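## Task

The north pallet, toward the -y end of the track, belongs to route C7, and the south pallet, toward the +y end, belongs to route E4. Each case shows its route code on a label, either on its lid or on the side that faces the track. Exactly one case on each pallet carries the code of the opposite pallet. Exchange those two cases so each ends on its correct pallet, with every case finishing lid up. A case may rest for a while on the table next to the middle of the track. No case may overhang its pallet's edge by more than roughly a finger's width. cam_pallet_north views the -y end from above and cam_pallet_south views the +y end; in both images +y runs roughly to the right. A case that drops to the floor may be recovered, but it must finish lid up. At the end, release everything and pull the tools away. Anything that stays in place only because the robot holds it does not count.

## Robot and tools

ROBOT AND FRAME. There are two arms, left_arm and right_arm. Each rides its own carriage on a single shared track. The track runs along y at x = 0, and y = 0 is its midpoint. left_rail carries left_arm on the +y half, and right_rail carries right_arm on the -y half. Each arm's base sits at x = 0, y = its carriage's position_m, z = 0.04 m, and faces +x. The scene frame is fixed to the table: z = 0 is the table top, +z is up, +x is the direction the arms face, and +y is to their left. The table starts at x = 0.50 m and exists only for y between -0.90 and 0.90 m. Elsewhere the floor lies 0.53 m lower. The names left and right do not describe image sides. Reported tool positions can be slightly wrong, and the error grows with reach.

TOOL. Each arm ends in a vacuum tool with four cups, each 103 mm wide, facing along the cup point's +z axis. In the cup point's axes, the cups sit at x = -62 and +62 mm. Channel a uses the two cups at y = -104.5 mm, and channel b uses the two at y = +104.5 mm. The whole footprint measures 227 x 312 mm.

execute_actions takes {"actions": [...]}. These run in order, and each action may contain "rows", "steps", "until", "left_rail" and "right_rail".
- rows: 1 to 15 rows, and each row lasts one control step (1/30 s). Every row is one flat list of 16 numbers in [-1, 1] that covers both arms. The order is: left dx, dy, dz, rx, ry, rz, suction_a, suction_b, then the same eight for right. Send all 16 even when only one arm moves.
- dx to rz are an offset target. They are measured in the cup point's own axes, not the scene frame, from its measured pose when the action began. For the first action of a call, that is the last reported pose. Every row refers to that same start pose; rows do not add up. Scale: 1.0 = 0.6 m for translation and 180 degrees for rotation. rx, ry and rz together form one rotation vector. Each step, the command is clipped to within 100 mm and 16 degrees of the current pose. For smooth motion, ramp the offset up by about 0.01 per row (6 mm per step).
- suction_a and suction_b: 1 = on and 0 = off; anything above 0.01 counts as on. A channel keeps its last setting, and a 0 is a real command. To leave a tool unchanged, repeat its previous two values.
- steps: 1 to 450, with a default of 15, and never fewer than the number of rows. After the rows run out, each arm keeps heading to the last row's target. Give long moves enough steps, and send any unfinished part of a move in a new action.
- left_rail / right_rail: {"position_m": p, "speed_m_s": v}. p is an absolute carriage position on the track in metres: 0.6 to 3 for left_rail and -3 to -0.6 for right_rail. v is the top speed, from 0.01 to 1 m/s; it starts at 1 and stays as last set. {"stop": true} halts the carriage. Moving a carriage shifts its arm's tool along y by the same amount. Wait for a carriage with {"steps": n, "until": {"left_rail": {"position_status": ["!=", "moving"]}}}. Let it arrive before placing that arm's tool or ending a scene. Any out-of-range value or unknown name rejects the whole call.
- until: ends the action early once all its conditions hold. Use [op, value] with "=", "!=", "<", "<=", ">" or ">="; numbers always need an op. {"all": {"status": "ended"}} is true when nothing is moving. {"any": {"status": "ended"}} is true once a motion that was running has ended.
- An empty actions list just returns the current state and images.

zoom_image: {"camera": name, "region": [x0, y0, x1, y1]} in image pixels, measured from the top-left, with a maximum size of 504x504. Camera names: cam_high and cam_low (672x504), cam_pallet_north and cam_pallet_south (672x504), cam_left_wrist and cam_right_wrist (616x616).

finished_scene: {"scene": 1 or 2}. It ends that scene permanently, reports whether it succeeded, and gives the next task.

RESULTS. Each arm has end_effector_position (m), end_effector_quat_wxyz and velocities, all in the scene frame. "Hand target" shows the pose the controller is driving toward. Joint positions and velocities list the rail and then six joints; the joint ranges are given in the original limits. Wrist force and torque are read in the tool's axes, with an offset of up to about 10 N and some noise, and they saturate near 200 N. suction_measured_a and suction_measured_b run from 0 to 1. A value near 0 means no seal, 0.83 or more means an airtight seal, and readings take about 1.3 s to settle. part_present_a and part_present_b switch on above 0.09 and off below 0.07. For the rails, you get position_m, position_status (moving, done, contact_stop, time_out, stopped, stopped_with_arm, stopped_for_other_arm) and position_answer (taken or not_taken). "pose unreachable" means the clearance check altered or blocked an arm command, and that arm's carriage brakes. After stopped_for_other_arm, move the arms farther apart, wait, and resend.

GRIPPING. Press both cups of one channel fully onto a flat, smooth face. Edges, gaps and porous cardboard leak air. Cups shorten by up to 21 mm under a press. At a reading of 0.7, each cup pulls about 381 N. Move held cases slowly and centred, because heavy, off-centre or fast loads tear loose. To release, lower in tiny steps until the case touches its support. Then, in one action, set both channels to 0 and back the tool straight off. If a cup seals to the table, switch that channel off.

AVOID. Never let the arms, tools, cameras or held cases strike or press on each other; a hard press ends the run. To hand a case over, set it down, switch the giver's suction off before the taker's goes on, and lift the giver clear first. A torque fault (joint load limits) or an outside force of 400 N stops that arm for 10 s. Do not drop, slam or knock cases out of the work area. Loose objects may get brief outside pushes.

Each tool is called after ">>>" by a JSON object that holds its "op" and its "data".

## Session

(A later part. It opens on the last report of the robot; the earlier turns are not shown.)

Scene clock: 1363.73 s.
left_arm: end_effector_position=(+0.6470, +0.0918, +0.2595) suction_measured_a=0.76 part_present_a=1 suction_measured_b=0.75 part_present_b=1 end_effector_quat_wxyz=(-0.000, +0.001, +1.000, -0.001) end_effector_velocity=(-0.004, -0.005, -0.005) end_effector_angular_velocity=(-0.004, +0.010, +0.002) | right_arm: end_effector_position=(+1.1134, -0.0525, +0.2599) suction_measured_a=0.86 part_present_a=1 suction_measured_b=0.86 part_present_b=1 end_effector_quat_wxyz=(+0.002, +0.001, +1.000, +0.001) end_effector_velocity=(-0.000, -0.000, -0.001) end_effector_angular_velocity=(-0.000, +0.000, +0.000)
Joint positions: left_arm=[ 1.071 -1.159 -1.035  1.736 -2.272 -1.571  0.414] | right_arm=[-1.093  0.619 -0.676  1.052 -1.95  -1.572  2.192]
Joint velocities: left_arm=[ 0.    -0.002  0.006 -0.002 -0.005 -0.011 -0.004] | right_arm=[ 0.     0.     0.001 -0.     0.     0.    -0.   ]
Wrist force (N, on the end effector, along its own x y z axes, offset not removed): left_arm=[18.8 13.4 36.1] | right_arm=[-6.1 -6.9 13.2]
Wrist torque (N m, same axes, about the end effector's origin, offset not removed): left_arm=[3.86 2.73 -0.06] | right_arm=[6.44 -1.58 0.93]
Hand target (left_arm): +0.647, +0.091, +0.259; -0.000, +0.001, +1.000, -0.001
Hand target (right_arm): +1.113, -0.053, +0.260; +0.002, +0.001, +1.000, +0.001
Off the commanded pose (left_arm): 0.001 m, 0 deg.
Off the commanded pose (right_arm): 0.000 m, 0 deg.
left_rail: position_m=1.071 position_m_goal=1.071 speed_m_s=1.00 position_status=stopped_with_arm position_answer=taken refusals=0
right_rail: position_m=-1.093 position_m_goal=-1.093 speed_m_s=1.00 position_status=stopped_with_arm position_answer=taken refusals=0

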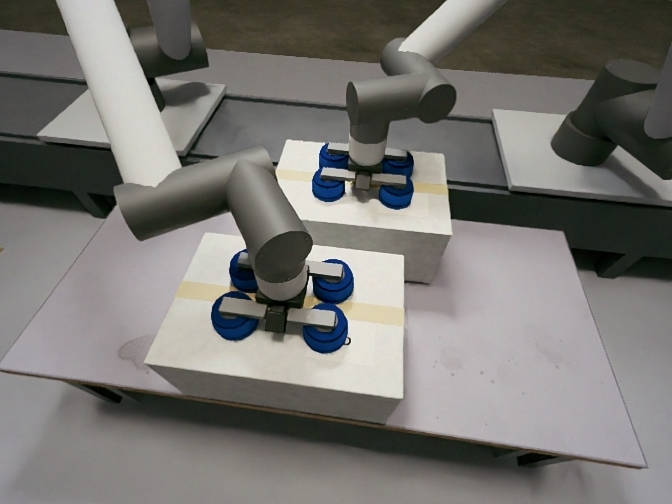

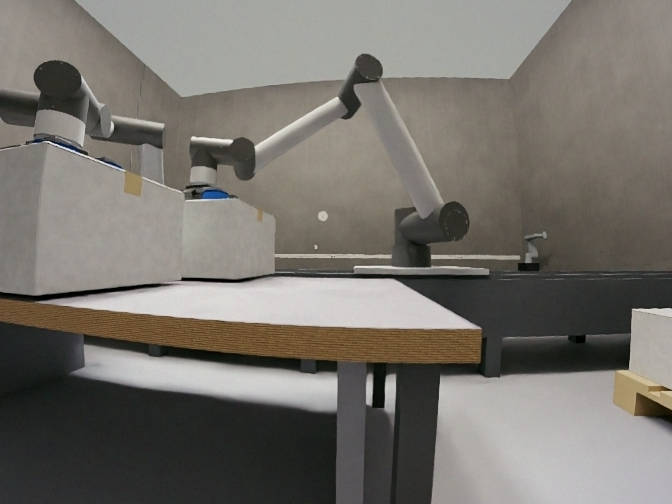

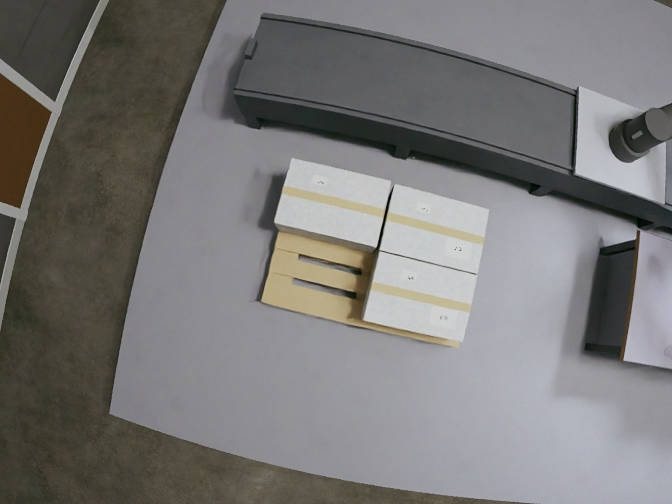

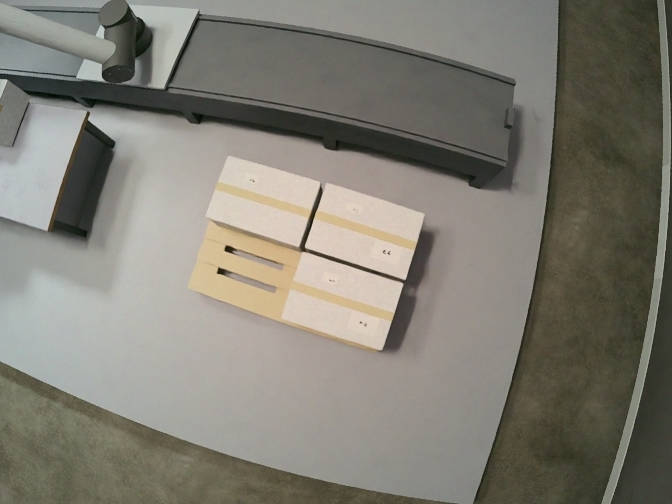

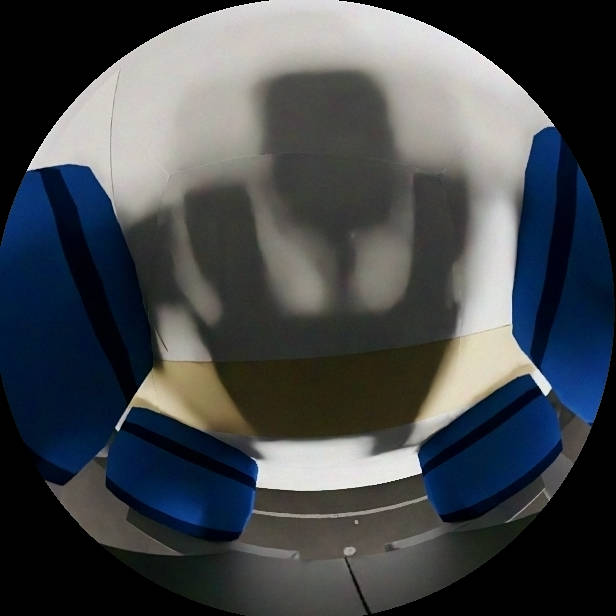

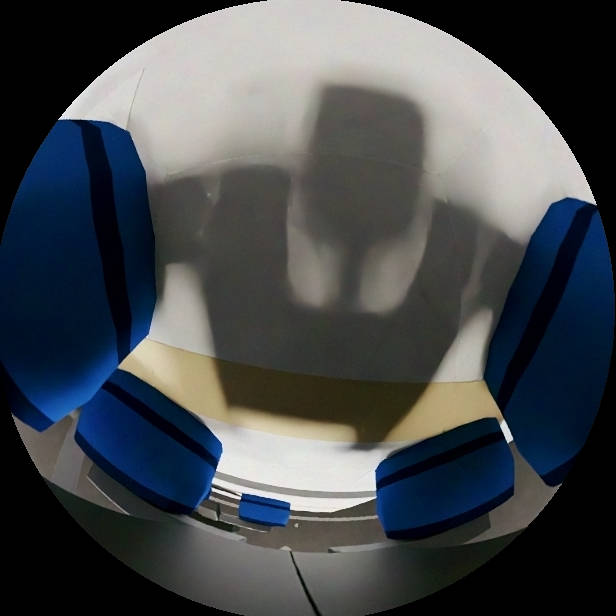

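>>> {"op": "execute_actions", "data": {"actions": [{"rows":[
[0,0.00014,-0.00053,0,0,0,1,1, -0.00001,-0.00019,-0.00053,0,0,0,1,1],
[0,0.00134,-0.00345,0,0,0,1,1, -0.0001,-0.00183,-0.00345,0,0,0,1,1],
[0,0.00456,-0.00917,0,0,0,1,1, -0.00034,-0.00624,-0.00917,0,0,0,1,1],
[0,0.01057,-0.01667,0,0,0,1,1, -0.00079,-0.01447,-0.01667,0,0,0,1,1],
[0,0.01986,-0.02416,0,0,0,1,1, -0.00148,-0.02719,-0.02416,0,0,0,1,1],
[0,0.03259,-0.02988,0,0,0,1,1, -0.00242,-0.04462,-0.02988,0,0,0,1,1],
[0,0.04859,-0.0328,0,0,0,1,1, -0.00362,-0.06653,-0.0328,0,0,0,1,1],
[0,0.06739,-0.03333,0,0,0,1,1, -0.00501,-0.09226,-0.03333,0,0,0,1,1]],"steps":8},
{"right_rail":{"position_m":-2.760},"rows":[
[-0.00011,0.07137,-0.0149,-0.0002,0,0,1,1, -0.00531,-0.09772,-0.0149,0.0002,0.0005,0,1,1],
[-0.00109,0.09326,-0.0149,-0.0004,0,0,1,1, -0.00694,-0.12768,-0.0149,0.0004,0.0010,0,1,1],
[-0.00372,0.11527,-0.0149,-0.0006,0,0,1,1, -0.00858,-0.15782,-0.0149,0.0006,0.0014,0,1,1],
[-0.00863,0.13729,-0.0149,-0.0006,0,0,1,1, -0.01021,-0.18796,-0.0149,0.0006,0.0014,0,1,1],
[-0.0162,0.15931,-0.0149,-0.0006,0,0,1,1, -0.01185,-0.21811,-0.0149,0.0006,0.0014,0,1,1],
[-0.02659,0.18132,-0.0149,-0.0006,0,0,1,1, -0.01349,-0.24825,-0.0149,0.0006,0.0014,0,1,1],
[-0.03965,0.20334,-0.0149,-0.0006,0,0,1,1, -0.01513,-0.27840,-0.0149,0.0006,0.0014,0,1,1],
[-0.05499,0.22536,-0.0149,-0.0006,0,0,1,1, -0.01676,-0.30854,-0.0149,0.0006,0.0014,0,1,1]],"steps":8},
{"left_rail":{"position_m":2.371},"rows":[
[-0.05474,0.11017,-0.0007,0,0,0,1,1, -0.00426,-0.14843,-0.0007,0,0,0,1,1],
[-0.0726,0.13219,-0.0007,0,0,0,1,1, -0.0059,-0.17857,-0.0007,0,0,0,1,1],
[-0.09057,0.15420,-0.0007,0,0,0,1,1, -0.00754,-0.20872,-0.0007,0,0,0,1,1],
[-0.10853,0.17622,-0.0007,0,0,0,1,1, -0.00917,-0.23886,-0.0007,0,0,0,1,1],
[-0.1265,0.19824,-0.0007,0,0,0,1,1, -0.01081,-0.269,-0.0007,0,0,0,1,1],
[-0.14447,0.22026,-0.0007,0,0,0,1,1, -0.01245,-0.29915,-0.0007,0,0,0,1,1],
[-0.16243,0.24227,-0.0007,0,0,0,1,1, -0.01409,-0.32929,-0.0007,0,0,0,1,1]],"steps":7,"until":{"right_rail":{"position_status":["!=","moving"]}}},
{"rows":[
[-0.08476,0.10921,0,0,0,0,1,1, -0.0044,-0.15029,0,0,0,0,1,1],
[-0.10273,0.13123,0,0,0,0,1,1, -0.00604,-0.18043,0,0,0,0,1,1],
[-0.12069,0.15324,0,0,0,0,1,1, -0.00768,-0.21058,0,0,0,0,1,1],
[-0.13866,0.17526,0,0,0,0,1,1, -0.00931,-0.24072,0,0,0,0,1,1],
[-0.15663,0.19728,0,0,0,0,1,1, -0.01095,-0.27086,0,0,0,0,1,1],
[-0.17459,0.2193,0,0,0,0,1,1, -0.01259,-0.30101,0,0,0,0,1,1],
[-0.19256,0.24131,0,0,0,0,1,1, -0.01423,-0.33115,0,0,0,0,1,1],
[-0.21053,0.26333,0,0,0,0,1,1, -0.01587,-0.36130,0,0,0,0,1,1],
[-0.22849,0.28535,0,0,0,0,1,1, -0.0175,-0.39144,0,0,0,0,1,1],
[-0.24646,0.30736,0,0,0,0,1,1, -0.01914,-0.42158,0,0,0,0,1,1],
[-0.26443,0.32938,0.00005,0,0,0,1,1, -0.02078,-0.45173,0.00005,0,0,0,1,1],
[-0.28239,0.3514,0.00047,0,0,0,1,1, -0.02242,-0.48187,0.00047,0,0,0,1,1],
[-0.30036,0.37342,0.00159,0,0,0,1,1, -0.02405,-0.51201,0.00159,0,0,0,1,1],
[-0.31833,0.39543,0.00368,0,0,0,1,1, -0.02569,-0.54216,0.00368,0,0,0,1,1],
[-0.33629,0.41745,0.00691,0,0,0,1,1, -0.02733,-0.57230,0.00691,0,0,0,1,1]],"steps":15,"until":{"right_rail":{"position_status":["!=","moving"]}}},
{"rows":[
[-0.08895,0.10675,0.01073,0,0,0,1,1, -0.00541,-0.14808,0.01073,0,0,0,1,1],
[-0.10692,0.12877,0.01631,0,0,0,1,1, -0.00705,-0.17822,0.01631,0,0,0,1,1],
[-0.12488,0.15078,0.02285,0,0,0,1,1, -0.00869,-0.20837,0.02285,0,0,0,1,1],
[-0.14285,0.1728,0.0301,0,0,0,1,1, -0.01032,-0.23851,0.0301,0,0,0,1,1],
[-0.16082,0.19482,0.03772,0,0,0,1,1, -0.01196,-0.26865,0.03772,0,0,0,1,1],
[-0.17878,0.21684,0.04539,0,0,0,1,1, -0.0136,-0.29880,0.04539,0,0,0,1,1],
[-0.19675,0.23885,0.05305,0,0,0,1,1, -0.01524,-0.32894,0.05305,0,0,0,1,1],
[-0.21472,0.26087,0.06072,0,0,0,1,1, -0.01688,-0.35909,0.06072,0,0,0,1,1],
[-0.23268,0.28289,0.06839,0,0,0,1,1, -0.01851,-0.38923,0.06839,0,0,0,1,1],
[-0.25065,0.3049,0.07605,0,0,0,1,1, -0.02015,-0.41937,0.07605,0,0,0,1,1],
[-0.26862,0.32692,0.08372,0,0,0,1,1, -0.02179,-0.44952,0.08372,0,0,0,1,1],
[-0.28658,0.34894,0.09139,0,0,0,1,1, -0.02343,-0.47966,0.09139,0,0,0,1,1],
[-0.30455,0.37096,0.09905,0,0,0,1,1, -0.02506,-0.50980,0.09905,0,0,0,1,1],
[-0.32252,0.39297,0.10672,0,0,0,1,1, -0.0267,-0.53995,0.10672,0,0,0,1,1],
[-0.34048,0.41499,0.11439,0,0,0,1,1, -0.02834,-0.57009,0.11439,0,0,0,1,1]],"steps":15,"until":{"right_rail":{"position_status":["!=","moving"]}}},
{"rows":[
[-0.09226,0.10525,0.03921,0,0,0.0001,1,1, -0.00691,-0.14678,0.03921,0,0,0,1,1],
[-0.11022,0.12727,0.04688,0,0,0.0005,1,1, -0.00855,-0.17692,0.04688,0,0,0.0001,1,1],
[-0.12819,0.14928,0.05454,0,0,0.0014,1,1, -0.01019,-0.20707,0.05454,0,0,0.0004,1,1],
[-0.14616,0.1713,0.06221,0,0,0.0029,1,1, -0.01182,-0.23721,0.06221,0,0,0.0009,1,1],
[-0.16412,0.19332,0.06988,0,0,0.005,1,1, -0.01346,-0.26735,0.06988,0,0,0.0016,1,1],
[-0.18198,0.2152,0.0775,0,0,0.0075,1,1, -0.01509,-0.29731,0.0775,0,0,0.0024,1,1],
[-0.19897,0.23602,0.08475,0,0,0.0103,1,1, -0.01664,-0.32582,0.08475,0,0,0.0033,1,1],
[-0.2143,0.25481,0.09129,0,0,0.0133,1,1, -0.01804,-0.35154,0.09129,0,0,0.0043,1,1],
[-0.22736,0.27082,0.09686,0,0,0.0161,1,1, -0.01923,-0.37346,0.09686,0,0,0.0052,1,1],
[-0.23775,0.28355,0.1013,0,0,0.0186,1,1, -0.02017,-0.39089,0.1013,0,0,0.006,1,1],
[-0.24533,0.29284,0.10453,0,0,0.0207,1,1, -0.02086,-0.40360,0.10453,0,0,0.0067,1,1],
[-0.25023,0.29885,0.10662,0,0,0.0222,1,1, -0.02131,-0.41183,0.10662,0,0,0.0072,1,1],
[-0.25287,0.30207,0.10775,0,0,0.0231,1,1, -0.02155,-0.41625,0.10775,0,0,0.0075,1,1],
[-0.25385,0.30327,0.10816,0,0,0.0235,1,1, -0.02164,-0.41789,0.10816,0,0,0.0076,1,1],
[-0.25396,0.30341,0.10821,0,0,0.0236,1,1, -0.02165,-0.41808,0.10821,0,0,0.0076,1,1]],"steps":30,"until":{"right_rail":{"position_status":["!=","moving"]}}}]}}

Scene clock: 1484.40 s.
left_arm: end_effector_position=(+0.6494, +0.1690, +0.2787) suction_measured_a=0.93 part_present_a=1 suction_measured_b=0.93 part_present_b=1 end_effector_quat_wxyz=(-0.000, +0.001, +1.000, +0.001) end_effector_velocity=(-0.000, +0.023, -0.006) end_effector_angular_velocity=(+0.015, +0.005, +0.002) | right_arm: end_effector_position=(+1.1208, -0.1857, +0.2805) suction_measured_a=0.91 part_present_a=1 suction_measured_b=0.91 part_present_b=1 end_effector_quat_wxyz=(-0.001, +0.001, +1.000, -0.001) end_effector_velocity=(-0.004, -0.035, +0.007) end_effector_angular_velocity=(+0.008, +0.004, +0.002)
Joint positions: left_arm=[ 1.073 -1.129 -1.105  1.823 -2.288 -1.571  0.443] | right_arm=[-1.124  0.559 -0.759  1.183 -1.992 -1.572  2.133]
Joint velocities: left_arm=[-0.016  0.014 -0.022  0.044 -0.006  0.002  0.012] | right_arm=[ 0.002 -0.022 -0.036  0.059 -0.025  0.009 -0.024]
Wrist force (N, on the end effector, along its own x y z axes, offset not removed): left_arm=[7.7 37.1 17.5] | right_arm=[-13.0 -24.0 1.3]
Wrist torque (N m, same axes, about the end effector's origin, offset not removed): left_arm=[2.73 0.53 -0.21] | right_arm=[7.00 -2.13 1.36]
Hand target (left_arm): +0.649, +0.170, +0.278; -0.000, +0.001, +1.000, +0.001
Hand target (right_arm): +1.120, -0.189, +0.279; -0.002, +0.001, +1.000, -0.002
Off the commanded pose (left_arm): 0.245 m, 4 deg.
Off the commanded pose (right_arm): 0.258 m, 1 deg.
left_rail: position_m=1.073 position_m_goal=1.072 speed_m_s=1.00 position_status=stopped_with_arm position_answer=taken refusals=0
right_rail: position_m=-1.124 position_m_goal=-1.124 speed_m_s=1.00 position_status=stopped_with_arm position_answer=taken refusals=0
pose unreachable (left arm): on one or more control steps of this call, first in action 1 (counted from 0), this arm could not follow its commanded pose, so it was not sent that pose on those steps. On the call's last step it was still not sent that pose. It may still have moved: this result reports where it is.
cause: while a carriage moves, is told to move, or has just stopped, the clearance check judges arm commands more strictly, and it could not pass this one. Move the arms while the carriages stand.
pose unreachable (right arm): on one or more control steps of this call, first in action 1 (counted from 0), this arm could not follow its commanded pose, so it was not sent that pose on those steps. On the call's last step it was still not sent that pose. It may still have moved: this result reports where it is.
cause: while a carriage moves, is told to move, or has just stopped, the clearance check judges arm commands more strictly, and it could not pass this one. Move the arms while the carriages stand.

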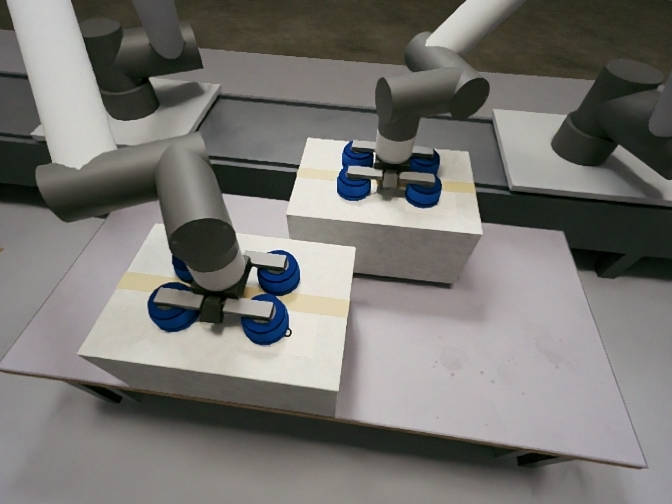

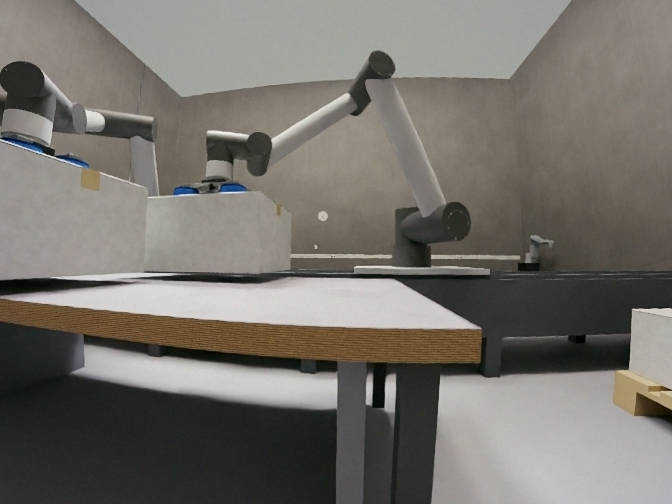

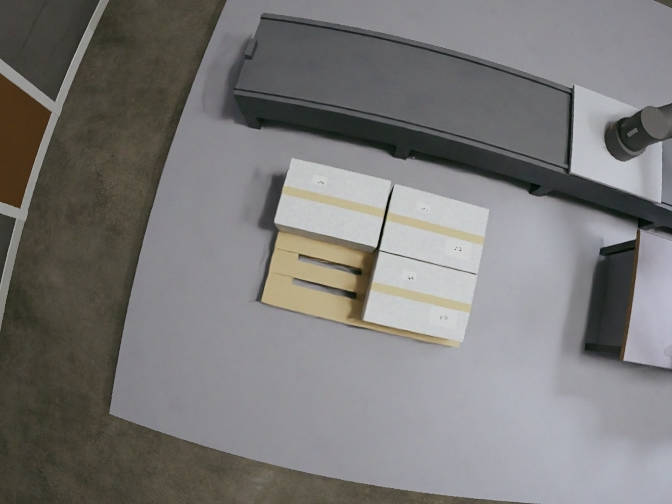

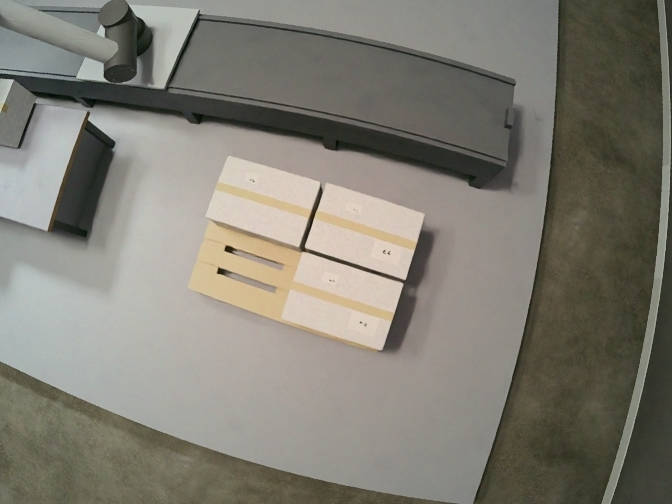

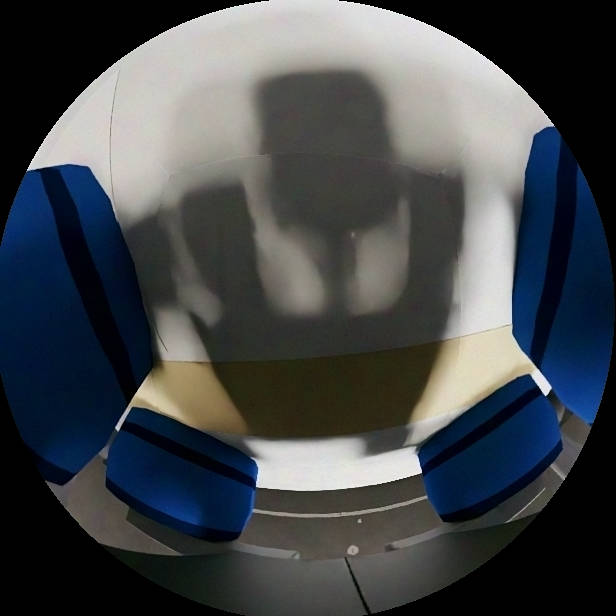

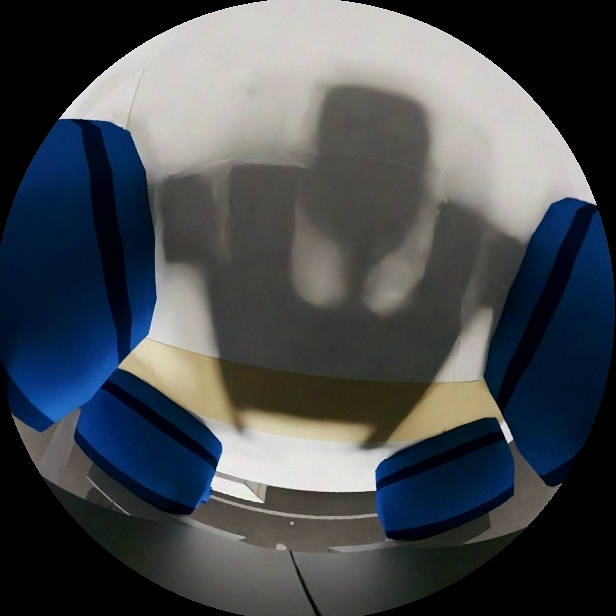

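>>> {"op": "execute_actions", "data": {"actions": []}}

Scene clock: 1546.10 s.
left_arm: end_effector_position=(+0.6493, +0.1705, +0.2782) suction_measured_a=0.93 part_present_a=1 suction_measured_b=0.93 part_present_b=1 end_effector_quat_wxyz=(-0.000, +0.001, +1.000, +0.001) end_effector_velocity=(+0.000, +0.000, -0.000) end_effector_angular_velocity=(+0.000, +0.000, +0.000) | right_arm: end_effector_position=(+1.1200, -0.1888, +0.2790) suction_measured_a=0.91 part_present_a=1 suction_measured_b=0.91 part_present_b=1 end_effector_quat_wxyz=(-0.002, +0.001, +1.000, -0.002) end_effector_velocity=(+0.000, -0.000, +0.000) end_effector_angular_velocity=(+0.000, -0.000, -0.000)
Joint positions: left_arm=[ 1.072 -1.129 -1.107  1.827 -2.289 -1.571  0.444] | right_arm=[-1.124  0.558 -0.761  1.188 -1.993 -1.571  2.131]
Joint velocities: left_arm=[ 0.  0.  0.  0.  0.  0. -0.] | right_arm=[ 0. -0. -0. -0. -0.  0. -0.]
Wrist force (N, on the end effector, along its own x y z axes, offset not removed): left_arm=[4.9 -7.1 17.9] | right_arm=[0.2 -5.2 5.9]
Wrist torque (N m, same axes, about the end effector's origin, offset not removed): left_arm=[5.25 -0.46 -0.11] | right_arm=[6.22 -0.77 0.41]
Hand target (left_arm): +0.649, +0.170, +0.278; -0.000, +0.001, +1.000, +0.001
Hand target (right_arm): +1.120, -0.189, +0.279; -0.002, +0.001, +1.000, -0.002
Off the commanded pose (left_arm): 0.243 m, 4 deg.
Off the commanded pose (right_arm): 0.254 m, 1 deg.
left_rail: position_m=1.072 position_m_goal=1.072 speed_m_s=1.00 position_status=stopped_with_arm position_answer=taken refusals=0
right_rail: position_m=-1.124 position_m_goal=-1.124 speed_m_s=1.00 position_status=stopped_with_arm position_answer=taken refusals=0

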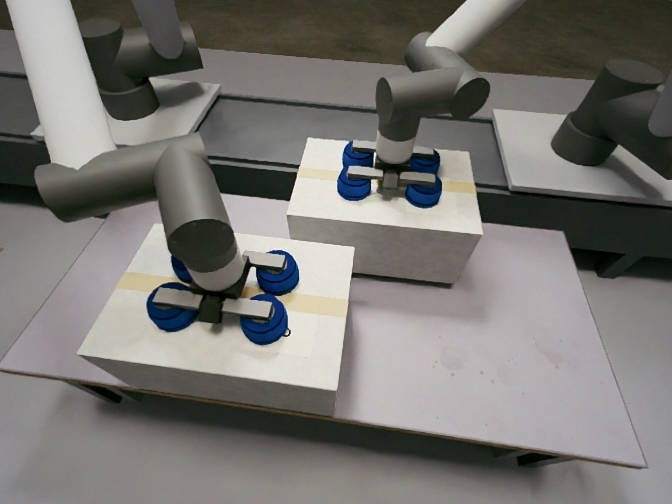

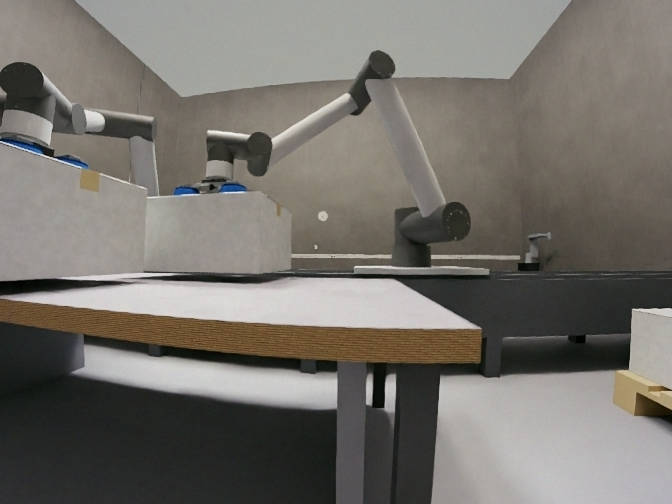

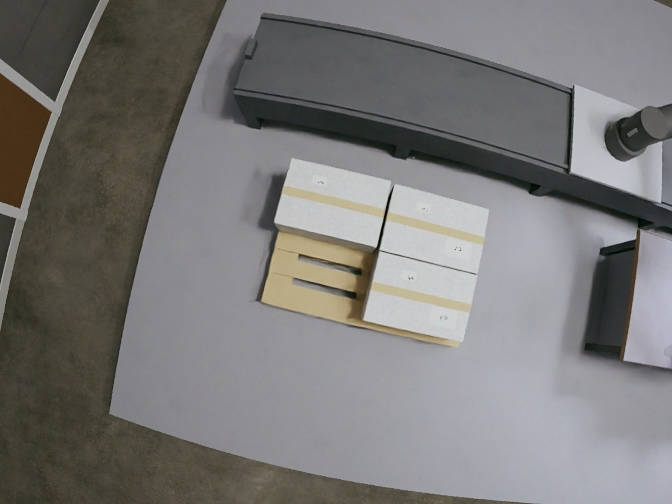

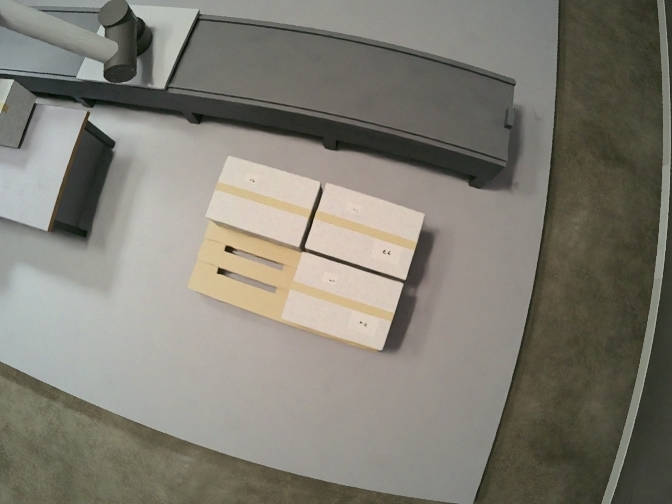

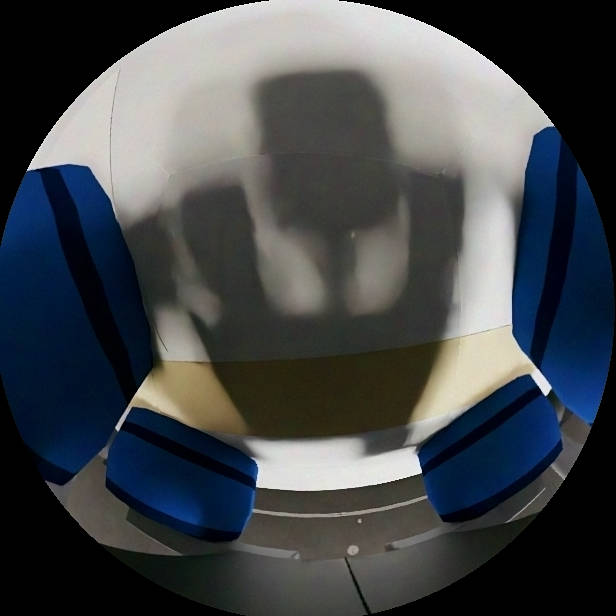

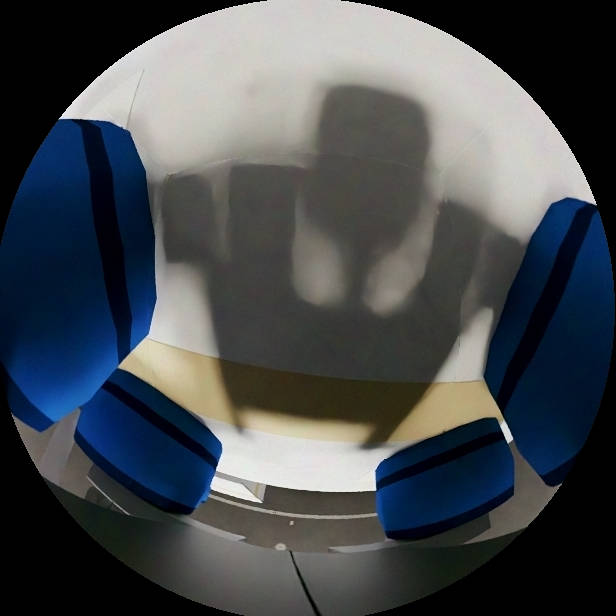

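>>> {"op": "execute_actions", "data": {"actions": [{"rows":[[0,0,0,0,0,0,1,1,0,0,0,0,0,0,1,1]],"steps":1}]}}

>>> {"op": "execute_actions", "data": {"actions": [{"left_rail":{"position_m":2.58},"right_rail":{"position_m":-2.98},"steps":2},
{"steps":18,"until":{"right_rail":{"position_status":["!=","moving"],"position_m":[">",-2.6]}}},
{"rows":[
[-0.00014,0.00012,0,0,0,0,1,1,-0.00001,-0.00019,0,0,0,0,1,1],
[-0.00136,0.00121,0,0,0,0,1,1,-0.00013,-0.00182,0,0,0,0,1,1],
[-0.00465,0.00412,0,0,0,0,1,1,-0.00043,-0.00622,0,0,0,0,1,1],
[-0.01078,0.00955,0,0,0,0,1,1,-0.00100,-0.01443,0,0,0,0,1,1],
[-0.02024,0.01794,0,0,0,0,1,1,-0.00188,-0.02710,0,0,0,0,1,1]],"steps":5,"until":{"right_rail":{"position_status":["!=","moving"],"position_m":[">",-2.6]}}},
{"rows":[
[-0.03142,0.02785,0,0,0,0,1,1,-0.00292,-0.04207,0,0,0,0,1,1],
[-0.04774,0.04232,0,0,0,0,1,1,-0.00443,-0.06391,0,0,0,0,1,1],
[-0.06690,0.05930,0,0,0,0,1,1,-0.00621,-0.08956,0,0,0,0,1,1],
[-0.08812,0.07811,0,0,0,0,1,1,-0.00818,-0.11798,0,0,0,0,1,1],
[-0.11043,0.09788,0,0,0,0,1,1,-0.01025,-0.14784,0,0,0,0,1,1],
[-0.13288,0.11778,0,0,0,0,1,1,-0.01233,-0.17789,0,0,0,0,1,1],
[-0.15532,0.13768,0,0,0,0,1,1,-0.01442,-0.20794,0,0,0,0,1,1],
[-0.17777,0.15757,0,0,0,0,1,1,-0.01650,-0.23799,0,0,0,0,1,1],
[-0.20021,0.17747,0,0,0,0,1,1,-0.01858,-0.26804,0,0,0,0,1,1],
[-0.22266,0.19736,0,0,0,0,1,1,-0.02067,-0.29809,0,0,0,0,1,1],
[-0.24511,0.21726,0,0,0,0,1,1,-0.02275,-0.32814,0,0,0,0,1,1],
[-0.26755,0.23716,0,0,0,0,1,1,-0.02483,-0.35819,0,0,0,0,1,1],
[-0.29000,0.25705,0,0,0,0,1,1,-0.02692,-0.38824,0,0,0,0,1,1],
[-0.31244,0.27695,0,0,0,0,1,1,-0.02900,-0.41829,0,0,0,0,1,1],
[-0.33489,0.29684,0,0,0,0,1,1,-0.03108,-0.44834,0,0,0,0,1,1]],"steps":15,"until":{"right_rail":{"position_status":["!=","moving"],"position_m":[">",-2.6]}}},
{"rows":[
[-0.10997,0.09543,0,0,0,0,1,1,-0.00398,-0.14869,0,0,0,0,1,1],
[-0.13242,0.11533,0,0,0,0,1,1,-0.00606,-0.17874,0,0,0,0,1,1],
[-0.15486,0.13522,0,0,0,0,1,1,-0.00815,-0.20879,0,0,0,0,1,1],
[-0.17731,0.15512,0,0,0,0,1,1,-0.01023,-0.23884,0,0,0,0,1,1],
[-0.19975,0.17501,0,0,0,0,1,1,-0.01231,-0.26889,0,0,0,0,1,1],
[-0.22220,0.19491,0,0,0,0,1,1,-0.01440,-0.29894,0,0,0,0,1,1],
[-0.24465,0.21481,0,0,0,0,1,1,-0.01648,-0.32899,0,0,0,0,1,1],
[-0.26709,0.23470,0,0,0,0,1,1,-0.01856,-0.35904,0,0,0,0,1,1],
[-0.28954,0.25460,0,0,0,0,1,1,-0.02065,-0.38909,0,0,0,0,1,1],
[-0.31198,0.27449,0,0,0,0,1,1,-0.02273,-0.41914,0,0,0,0,1,1],
[-0.33443,0.29439,0,0,0,0,1,1,-0.02481,-0.44919,0,0,0,0,1,1],
[-0.35688,0.31429,0,0,0,0,1,1,-0.02690,-0.47924,0,0,0,0,1,1],
[-0.37932,0.33418,0,0,0,0,1,1,-0.02898,-0.50929,0,0,0,0,1,1],
[-0.40177,0.35408,0,0,0,0,1,1,-0.03106,-0.53934,0,0,0,0,1,1],
[-0.42421,0.37397,0,0,0,0,1,1,-0.03315,-0.56939,0,0,0,0,1,1]],"steps":15,"until":{"right_rail":{"position_status":["!=","moving"],"position_m":[">",-2.6]}}},
{"rows":[
[-0.11409,0.09299,0.0001,0,0,0.0001,1,1,-0.00587,-0.14747,0.0001,0,0,0,1,1],
[-0.13653,0.11289,0.0005,0,0,0.0004,1,1,-0.00795,-0.17752,0.0005,0,0,0.0001,1,1],
[-0.15898,0.13278,0.0015,0,0,0.0013,1,1,-0.01003,-0.20757,0.0015,0,0,0.0004,1,1],
[-0.18142,0.15268,0.0033,0,0,0.0028,1,1,-0.01212,-0.23762,0.0033,0,0,0.0009,1,1],
[-0.20387,0.17258,0.0056,0,0,0.0048,1,1,-0.01420,-0.26767,0.0056,0,0,0.0015,1,1],
[-0.22618,0.19235,0.0085,0,0,0.0073,1,1,-0.01627,-0.29754,0.0085,0,0,0.0022,1,1],
[-0.24740,0.21116,0.0117,0,0,0.0101,1,1,-0.01824,-0.32595,0.0117,0,0,0.0031,1,1],
[-0.26656,0.22814,0.0150,0,0,0.0129,1,1,-0.02002,-0.35160,0.0150,0,0,0.0039,1,1],
[-0.28288,0.24261,0.0182,0,0,0.0157,1,1,-0.02153,-0.37344,0.0182,0,0,0.0048,1,1],
[-0.29586,0.25411,0.0211,0,0,0.0182,1,1,-0.02274,-0.39082,0.0211,0,0,0.0055,1,1],
[-0.30532,0.26250,0.0234,0,0,0.0202,1,1,-0.02362,-0.40349,0.0234,0,0,0.0061,1,1],
[-0.31145,0.26794,0.0252,0,0,0.0217,1,1,-0.02419,-0.41170,0.0252,0,0,0.0066,1,1],
[-0.31474,0.27085,0.0262,0,0,0.0226,1,1,-0.02449,-0.41610,0.0262,0,0,0.0069,1,1],
[-0.31596,0.27193,0.0266,0,0,0.0229,1,1,-0.02460,-0.41774,0.0266,0,0,0.0070,1,1],
[-0.31610,0.27206,0.0267,0,0,0.0230,1,1,-0.02462,-0.41792,0.0267,0,0,0.0070,1,1]],"steps":17,"until":{"right_rail":{"position_status":["!=","moving"],"position_m":[">",-2.6]}}},
{"rows":[[-0.0088,0.0078,0.001,0,0,0.0008,1,1,-0.0008,-0.0117,0.001,0,0,0.0002,1,1]],"steps":6,"until":{"all":{"status":"ended"}}}]}}

Scene clock: 1666.13 s.
left_arm: end_effector_position=(+0.6493, +0.1705, +0.2782) suction_measured_a=0.93 part_present_a=1 suction_measured_b=0.93 part_present_b=1 end_effector_quat_wxyz=(-0.000, +0.001, +1.000, +0.001) end_effector_velocity=(+0.000, -0.000, +0.000) end_effector_angular_velocity=(-0.000, -0.000, -0.000) | right_arm: end_effector_position=(+1.1200, -0.1888, +0.2790) suction_measured_a=0.91 part_present_a=1 suction_measured_b=0.91 part_present_b=1 end_effector_quat_wxyz=(-0.002, +0.001, +1.000, -0.002) end_effector_velocity=(+0.000, +0.000, -0.000) end_effector_angular_velocity=(-0.000, +0.000, -0.000)
Joint positions: left_arm=[ 1.072 -1.129 -1.107  1.827 -2.289 -1.571  0.444] | right_arm=[-1.124  0.558 -0.761  1.188 -1.993 -1.571  2.131]
Joint velocities: left_arm=[ 0. -0. -0.  0. -0.  0.  0.] | right_arm=[ 0.  0.  0. -0.  0. -0.  0.]
Wrist force (N, on the end effector, along its own x y z axes, offset not removed): left_arm=[1.6 -3.6 18.7] | right_arm=[2.1 -3.1 11.3]
Wrist torque (N m, same axes, about the end effector's origin, offset not removed): left_arm=[5.80 0.01 -0.08] | right_arm=[6.40 -1.16 0.48]
Hand target (left_arm): +0.649, +0.170, +0.278; -0.000, +0.001, +1.000, +0.001
Hand target (right_arm): +1.120, -0.189, +0.279; -0.002, +0.001, +1.000, -0.002
Off the commanded pose (left_arm): 0.000 m, 0 deg.
Off the commanded pose (right_arm): 0.000 m, 0 deg.
left_rail: position_m=1.072 position_m_goal=1.072 speed_m_s=1.00 position_status=stopped_with_arm position_answer=taken refusals=0
right_rail: position_m=-1.124 position_m_goal=-1.124 speed_m_s=1.00 position_status=stopped_with_arm position_answer=taken refusals=0

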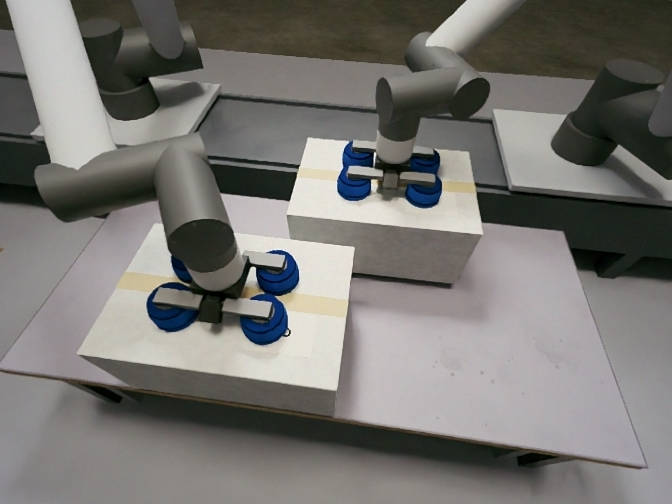

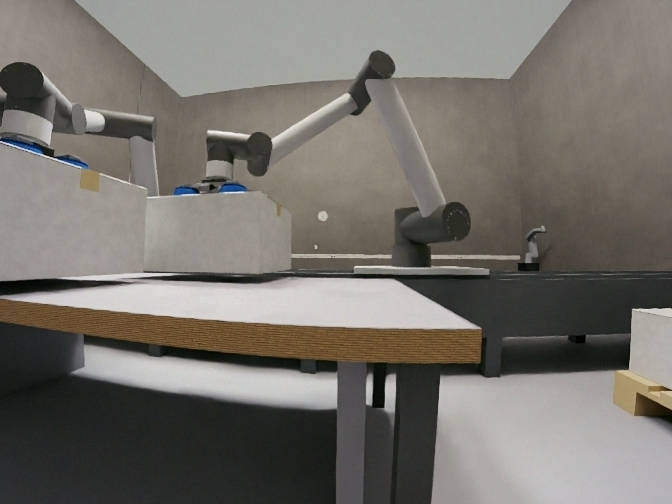

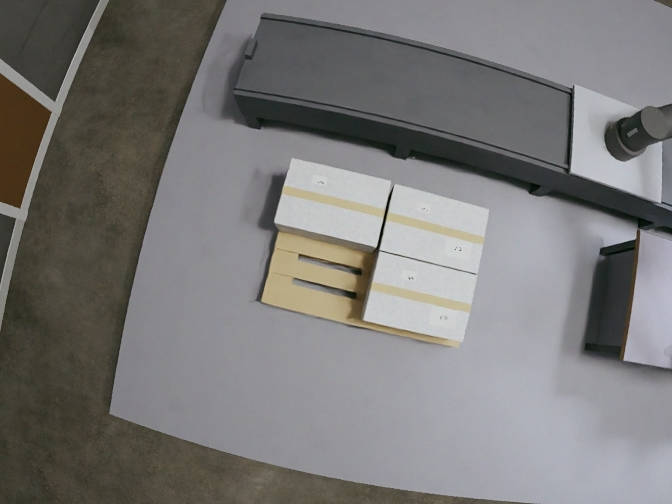

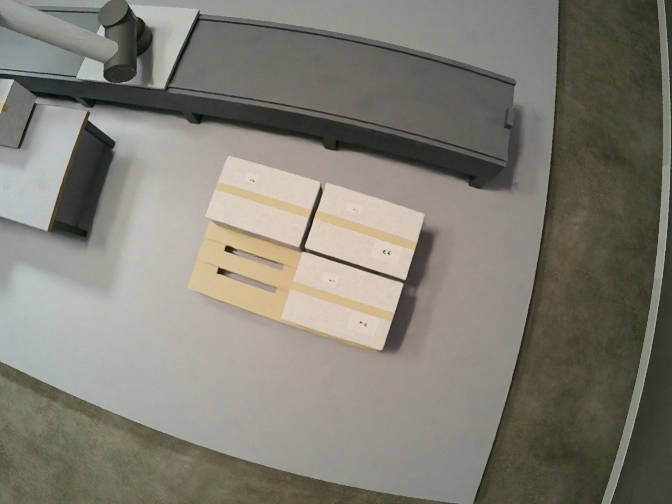

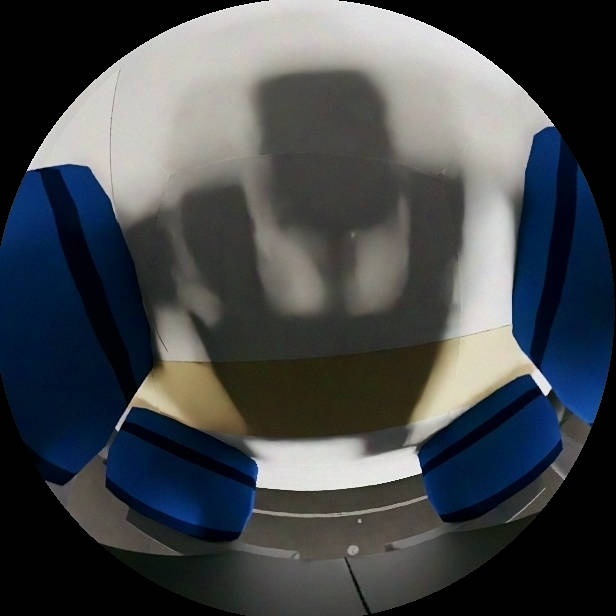

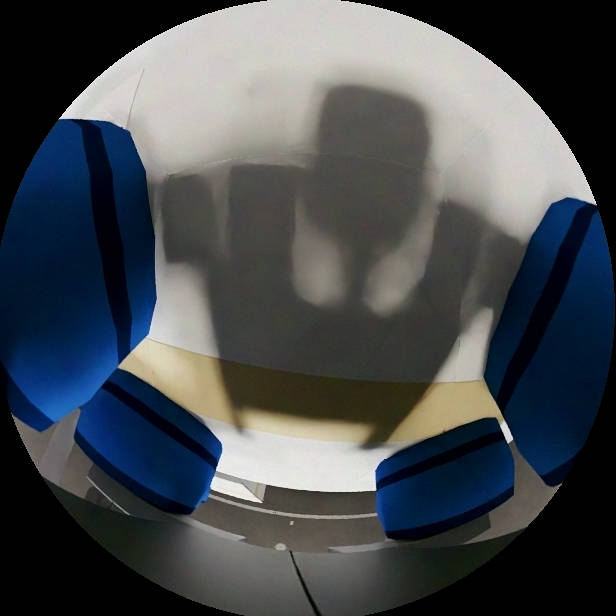

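Scene clock: 1668.57 s.
left_arm: end_effector_position=(+1.1763, +2.1519, +0.2652) suction_measured_a=0.93 part_present_a=1 suction_measured_b=0.93 part_present_b=1 end_effector_quat_wxyz=(+0.002, +0.032, +0.999, +0.002) end_effector_velocity=(+0.054, +0.029, -0.011) end_effector_angular_velocity=(-0.002, +0.011, -0.056) | right_arm: end_effector_position=(+1.1621, -2.7545, +0.2682) suction_measured_a=0.91 part_present_a=1 suction_measured_b=0.91 part_present_b=1 end_effector_quat_wxyz=(-0.004, +0.014, +1.000, -0.005) end_effector_velocity=(+0.006, -0.053, -0.007) end_effector_angular_velocity=(+0.016, -0.004, -0.004)
Joint positions: left_arm=[ 2.58  -0.512 -0.967  1.603 -2.208 -1.566  1.124] | right_arm=[-2.98   0.024 -1.031  1.71  -2.243 -1.58   1.622]
Joint velocities: left_arm=[ 0.     0.044  0.048 -0.071  0.031 -0.008  0.099] | right_arm=[ 0.    -0.049 -0.     0.014 -0.019  0.016 -0.045]
Wrist force (N, on the end effector, along its own x y z axes, offset not removed): left_arm=[-11.2 9.6 23.5] | right_arm=[-2.0 -31.4 11.6]
Wrist torque (N m, same axes, about the end effector's origin, offset not removed): left_arm=[5.50 -0.77 0.71] | right_arm=[8.71 -1.26 0.72]
Hand target (left_arm): +1.180, +2.155, +0.265; +0.002, +0.032, +0.999, +0.002
Hand target (right_arm): +1.162, -2.759, +0.268; -0.004, +0.014, +1.000, -0.005
Off the commanded pose (left_arm): 0.005 m, 0 deg.
Off the commanded pose (right_arm): 0.005 m, 0 deg.
left_rail: position_m=2.580 position_m_goal=2.580 speed_m_s=1.00 position_status=done position_answer=taken refusals=0
right_rail: position_m=-2.980 position_m_goal=-2.980 speed_m_s=1.00 position_status=done position_answer=taken refusals=0

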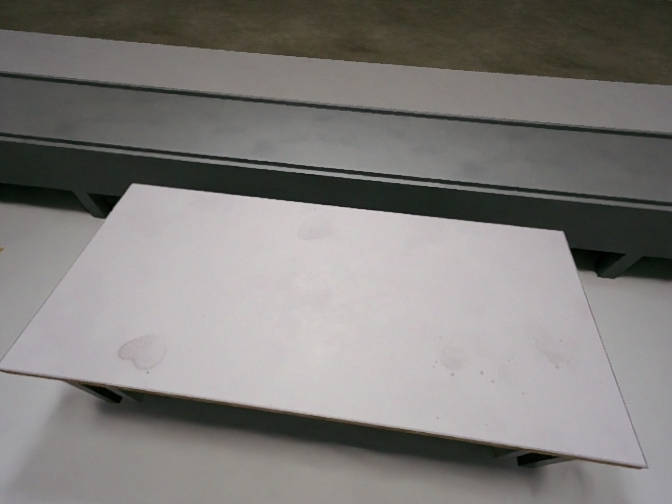

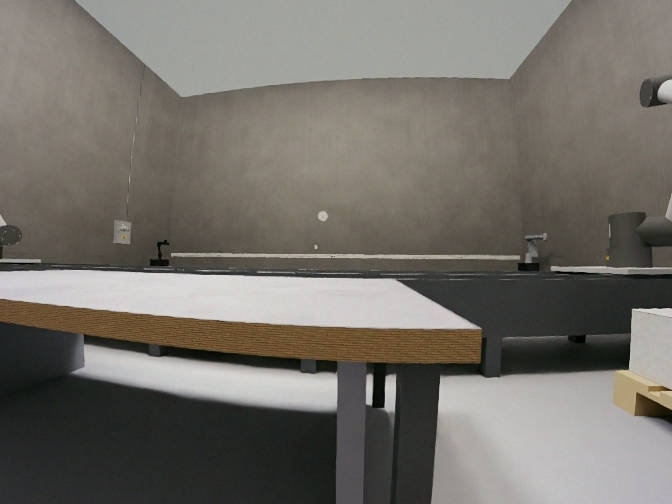

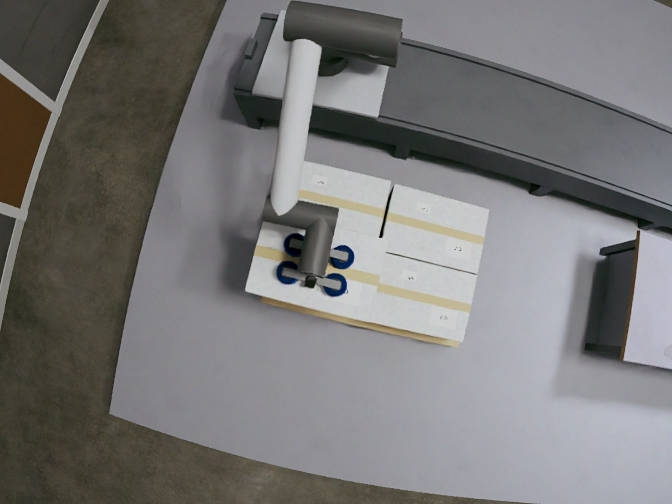

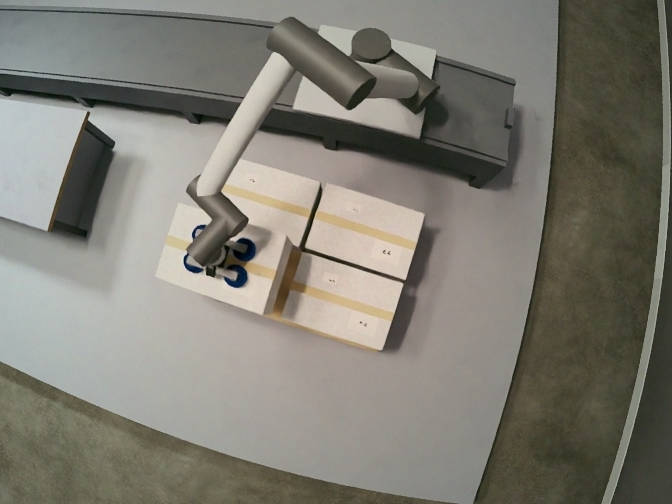

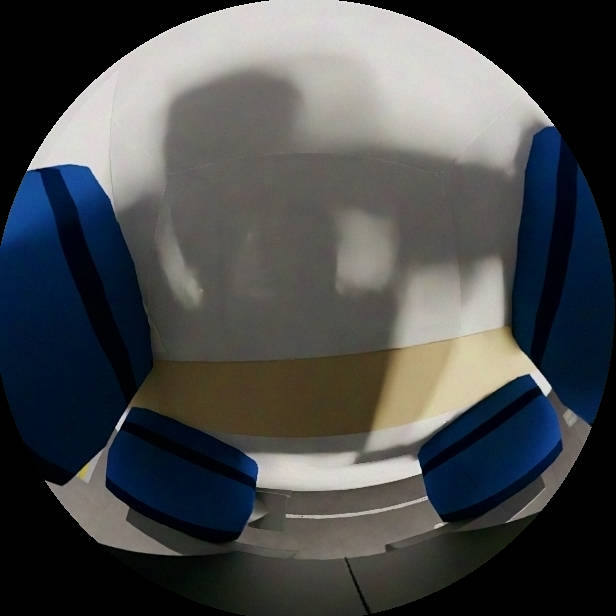

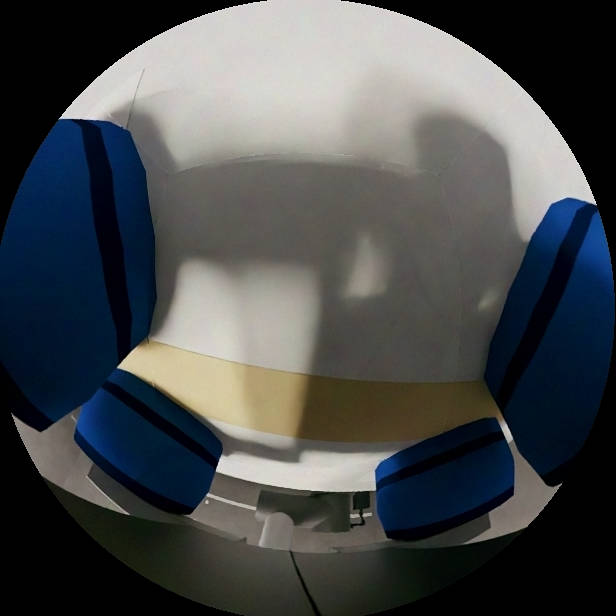

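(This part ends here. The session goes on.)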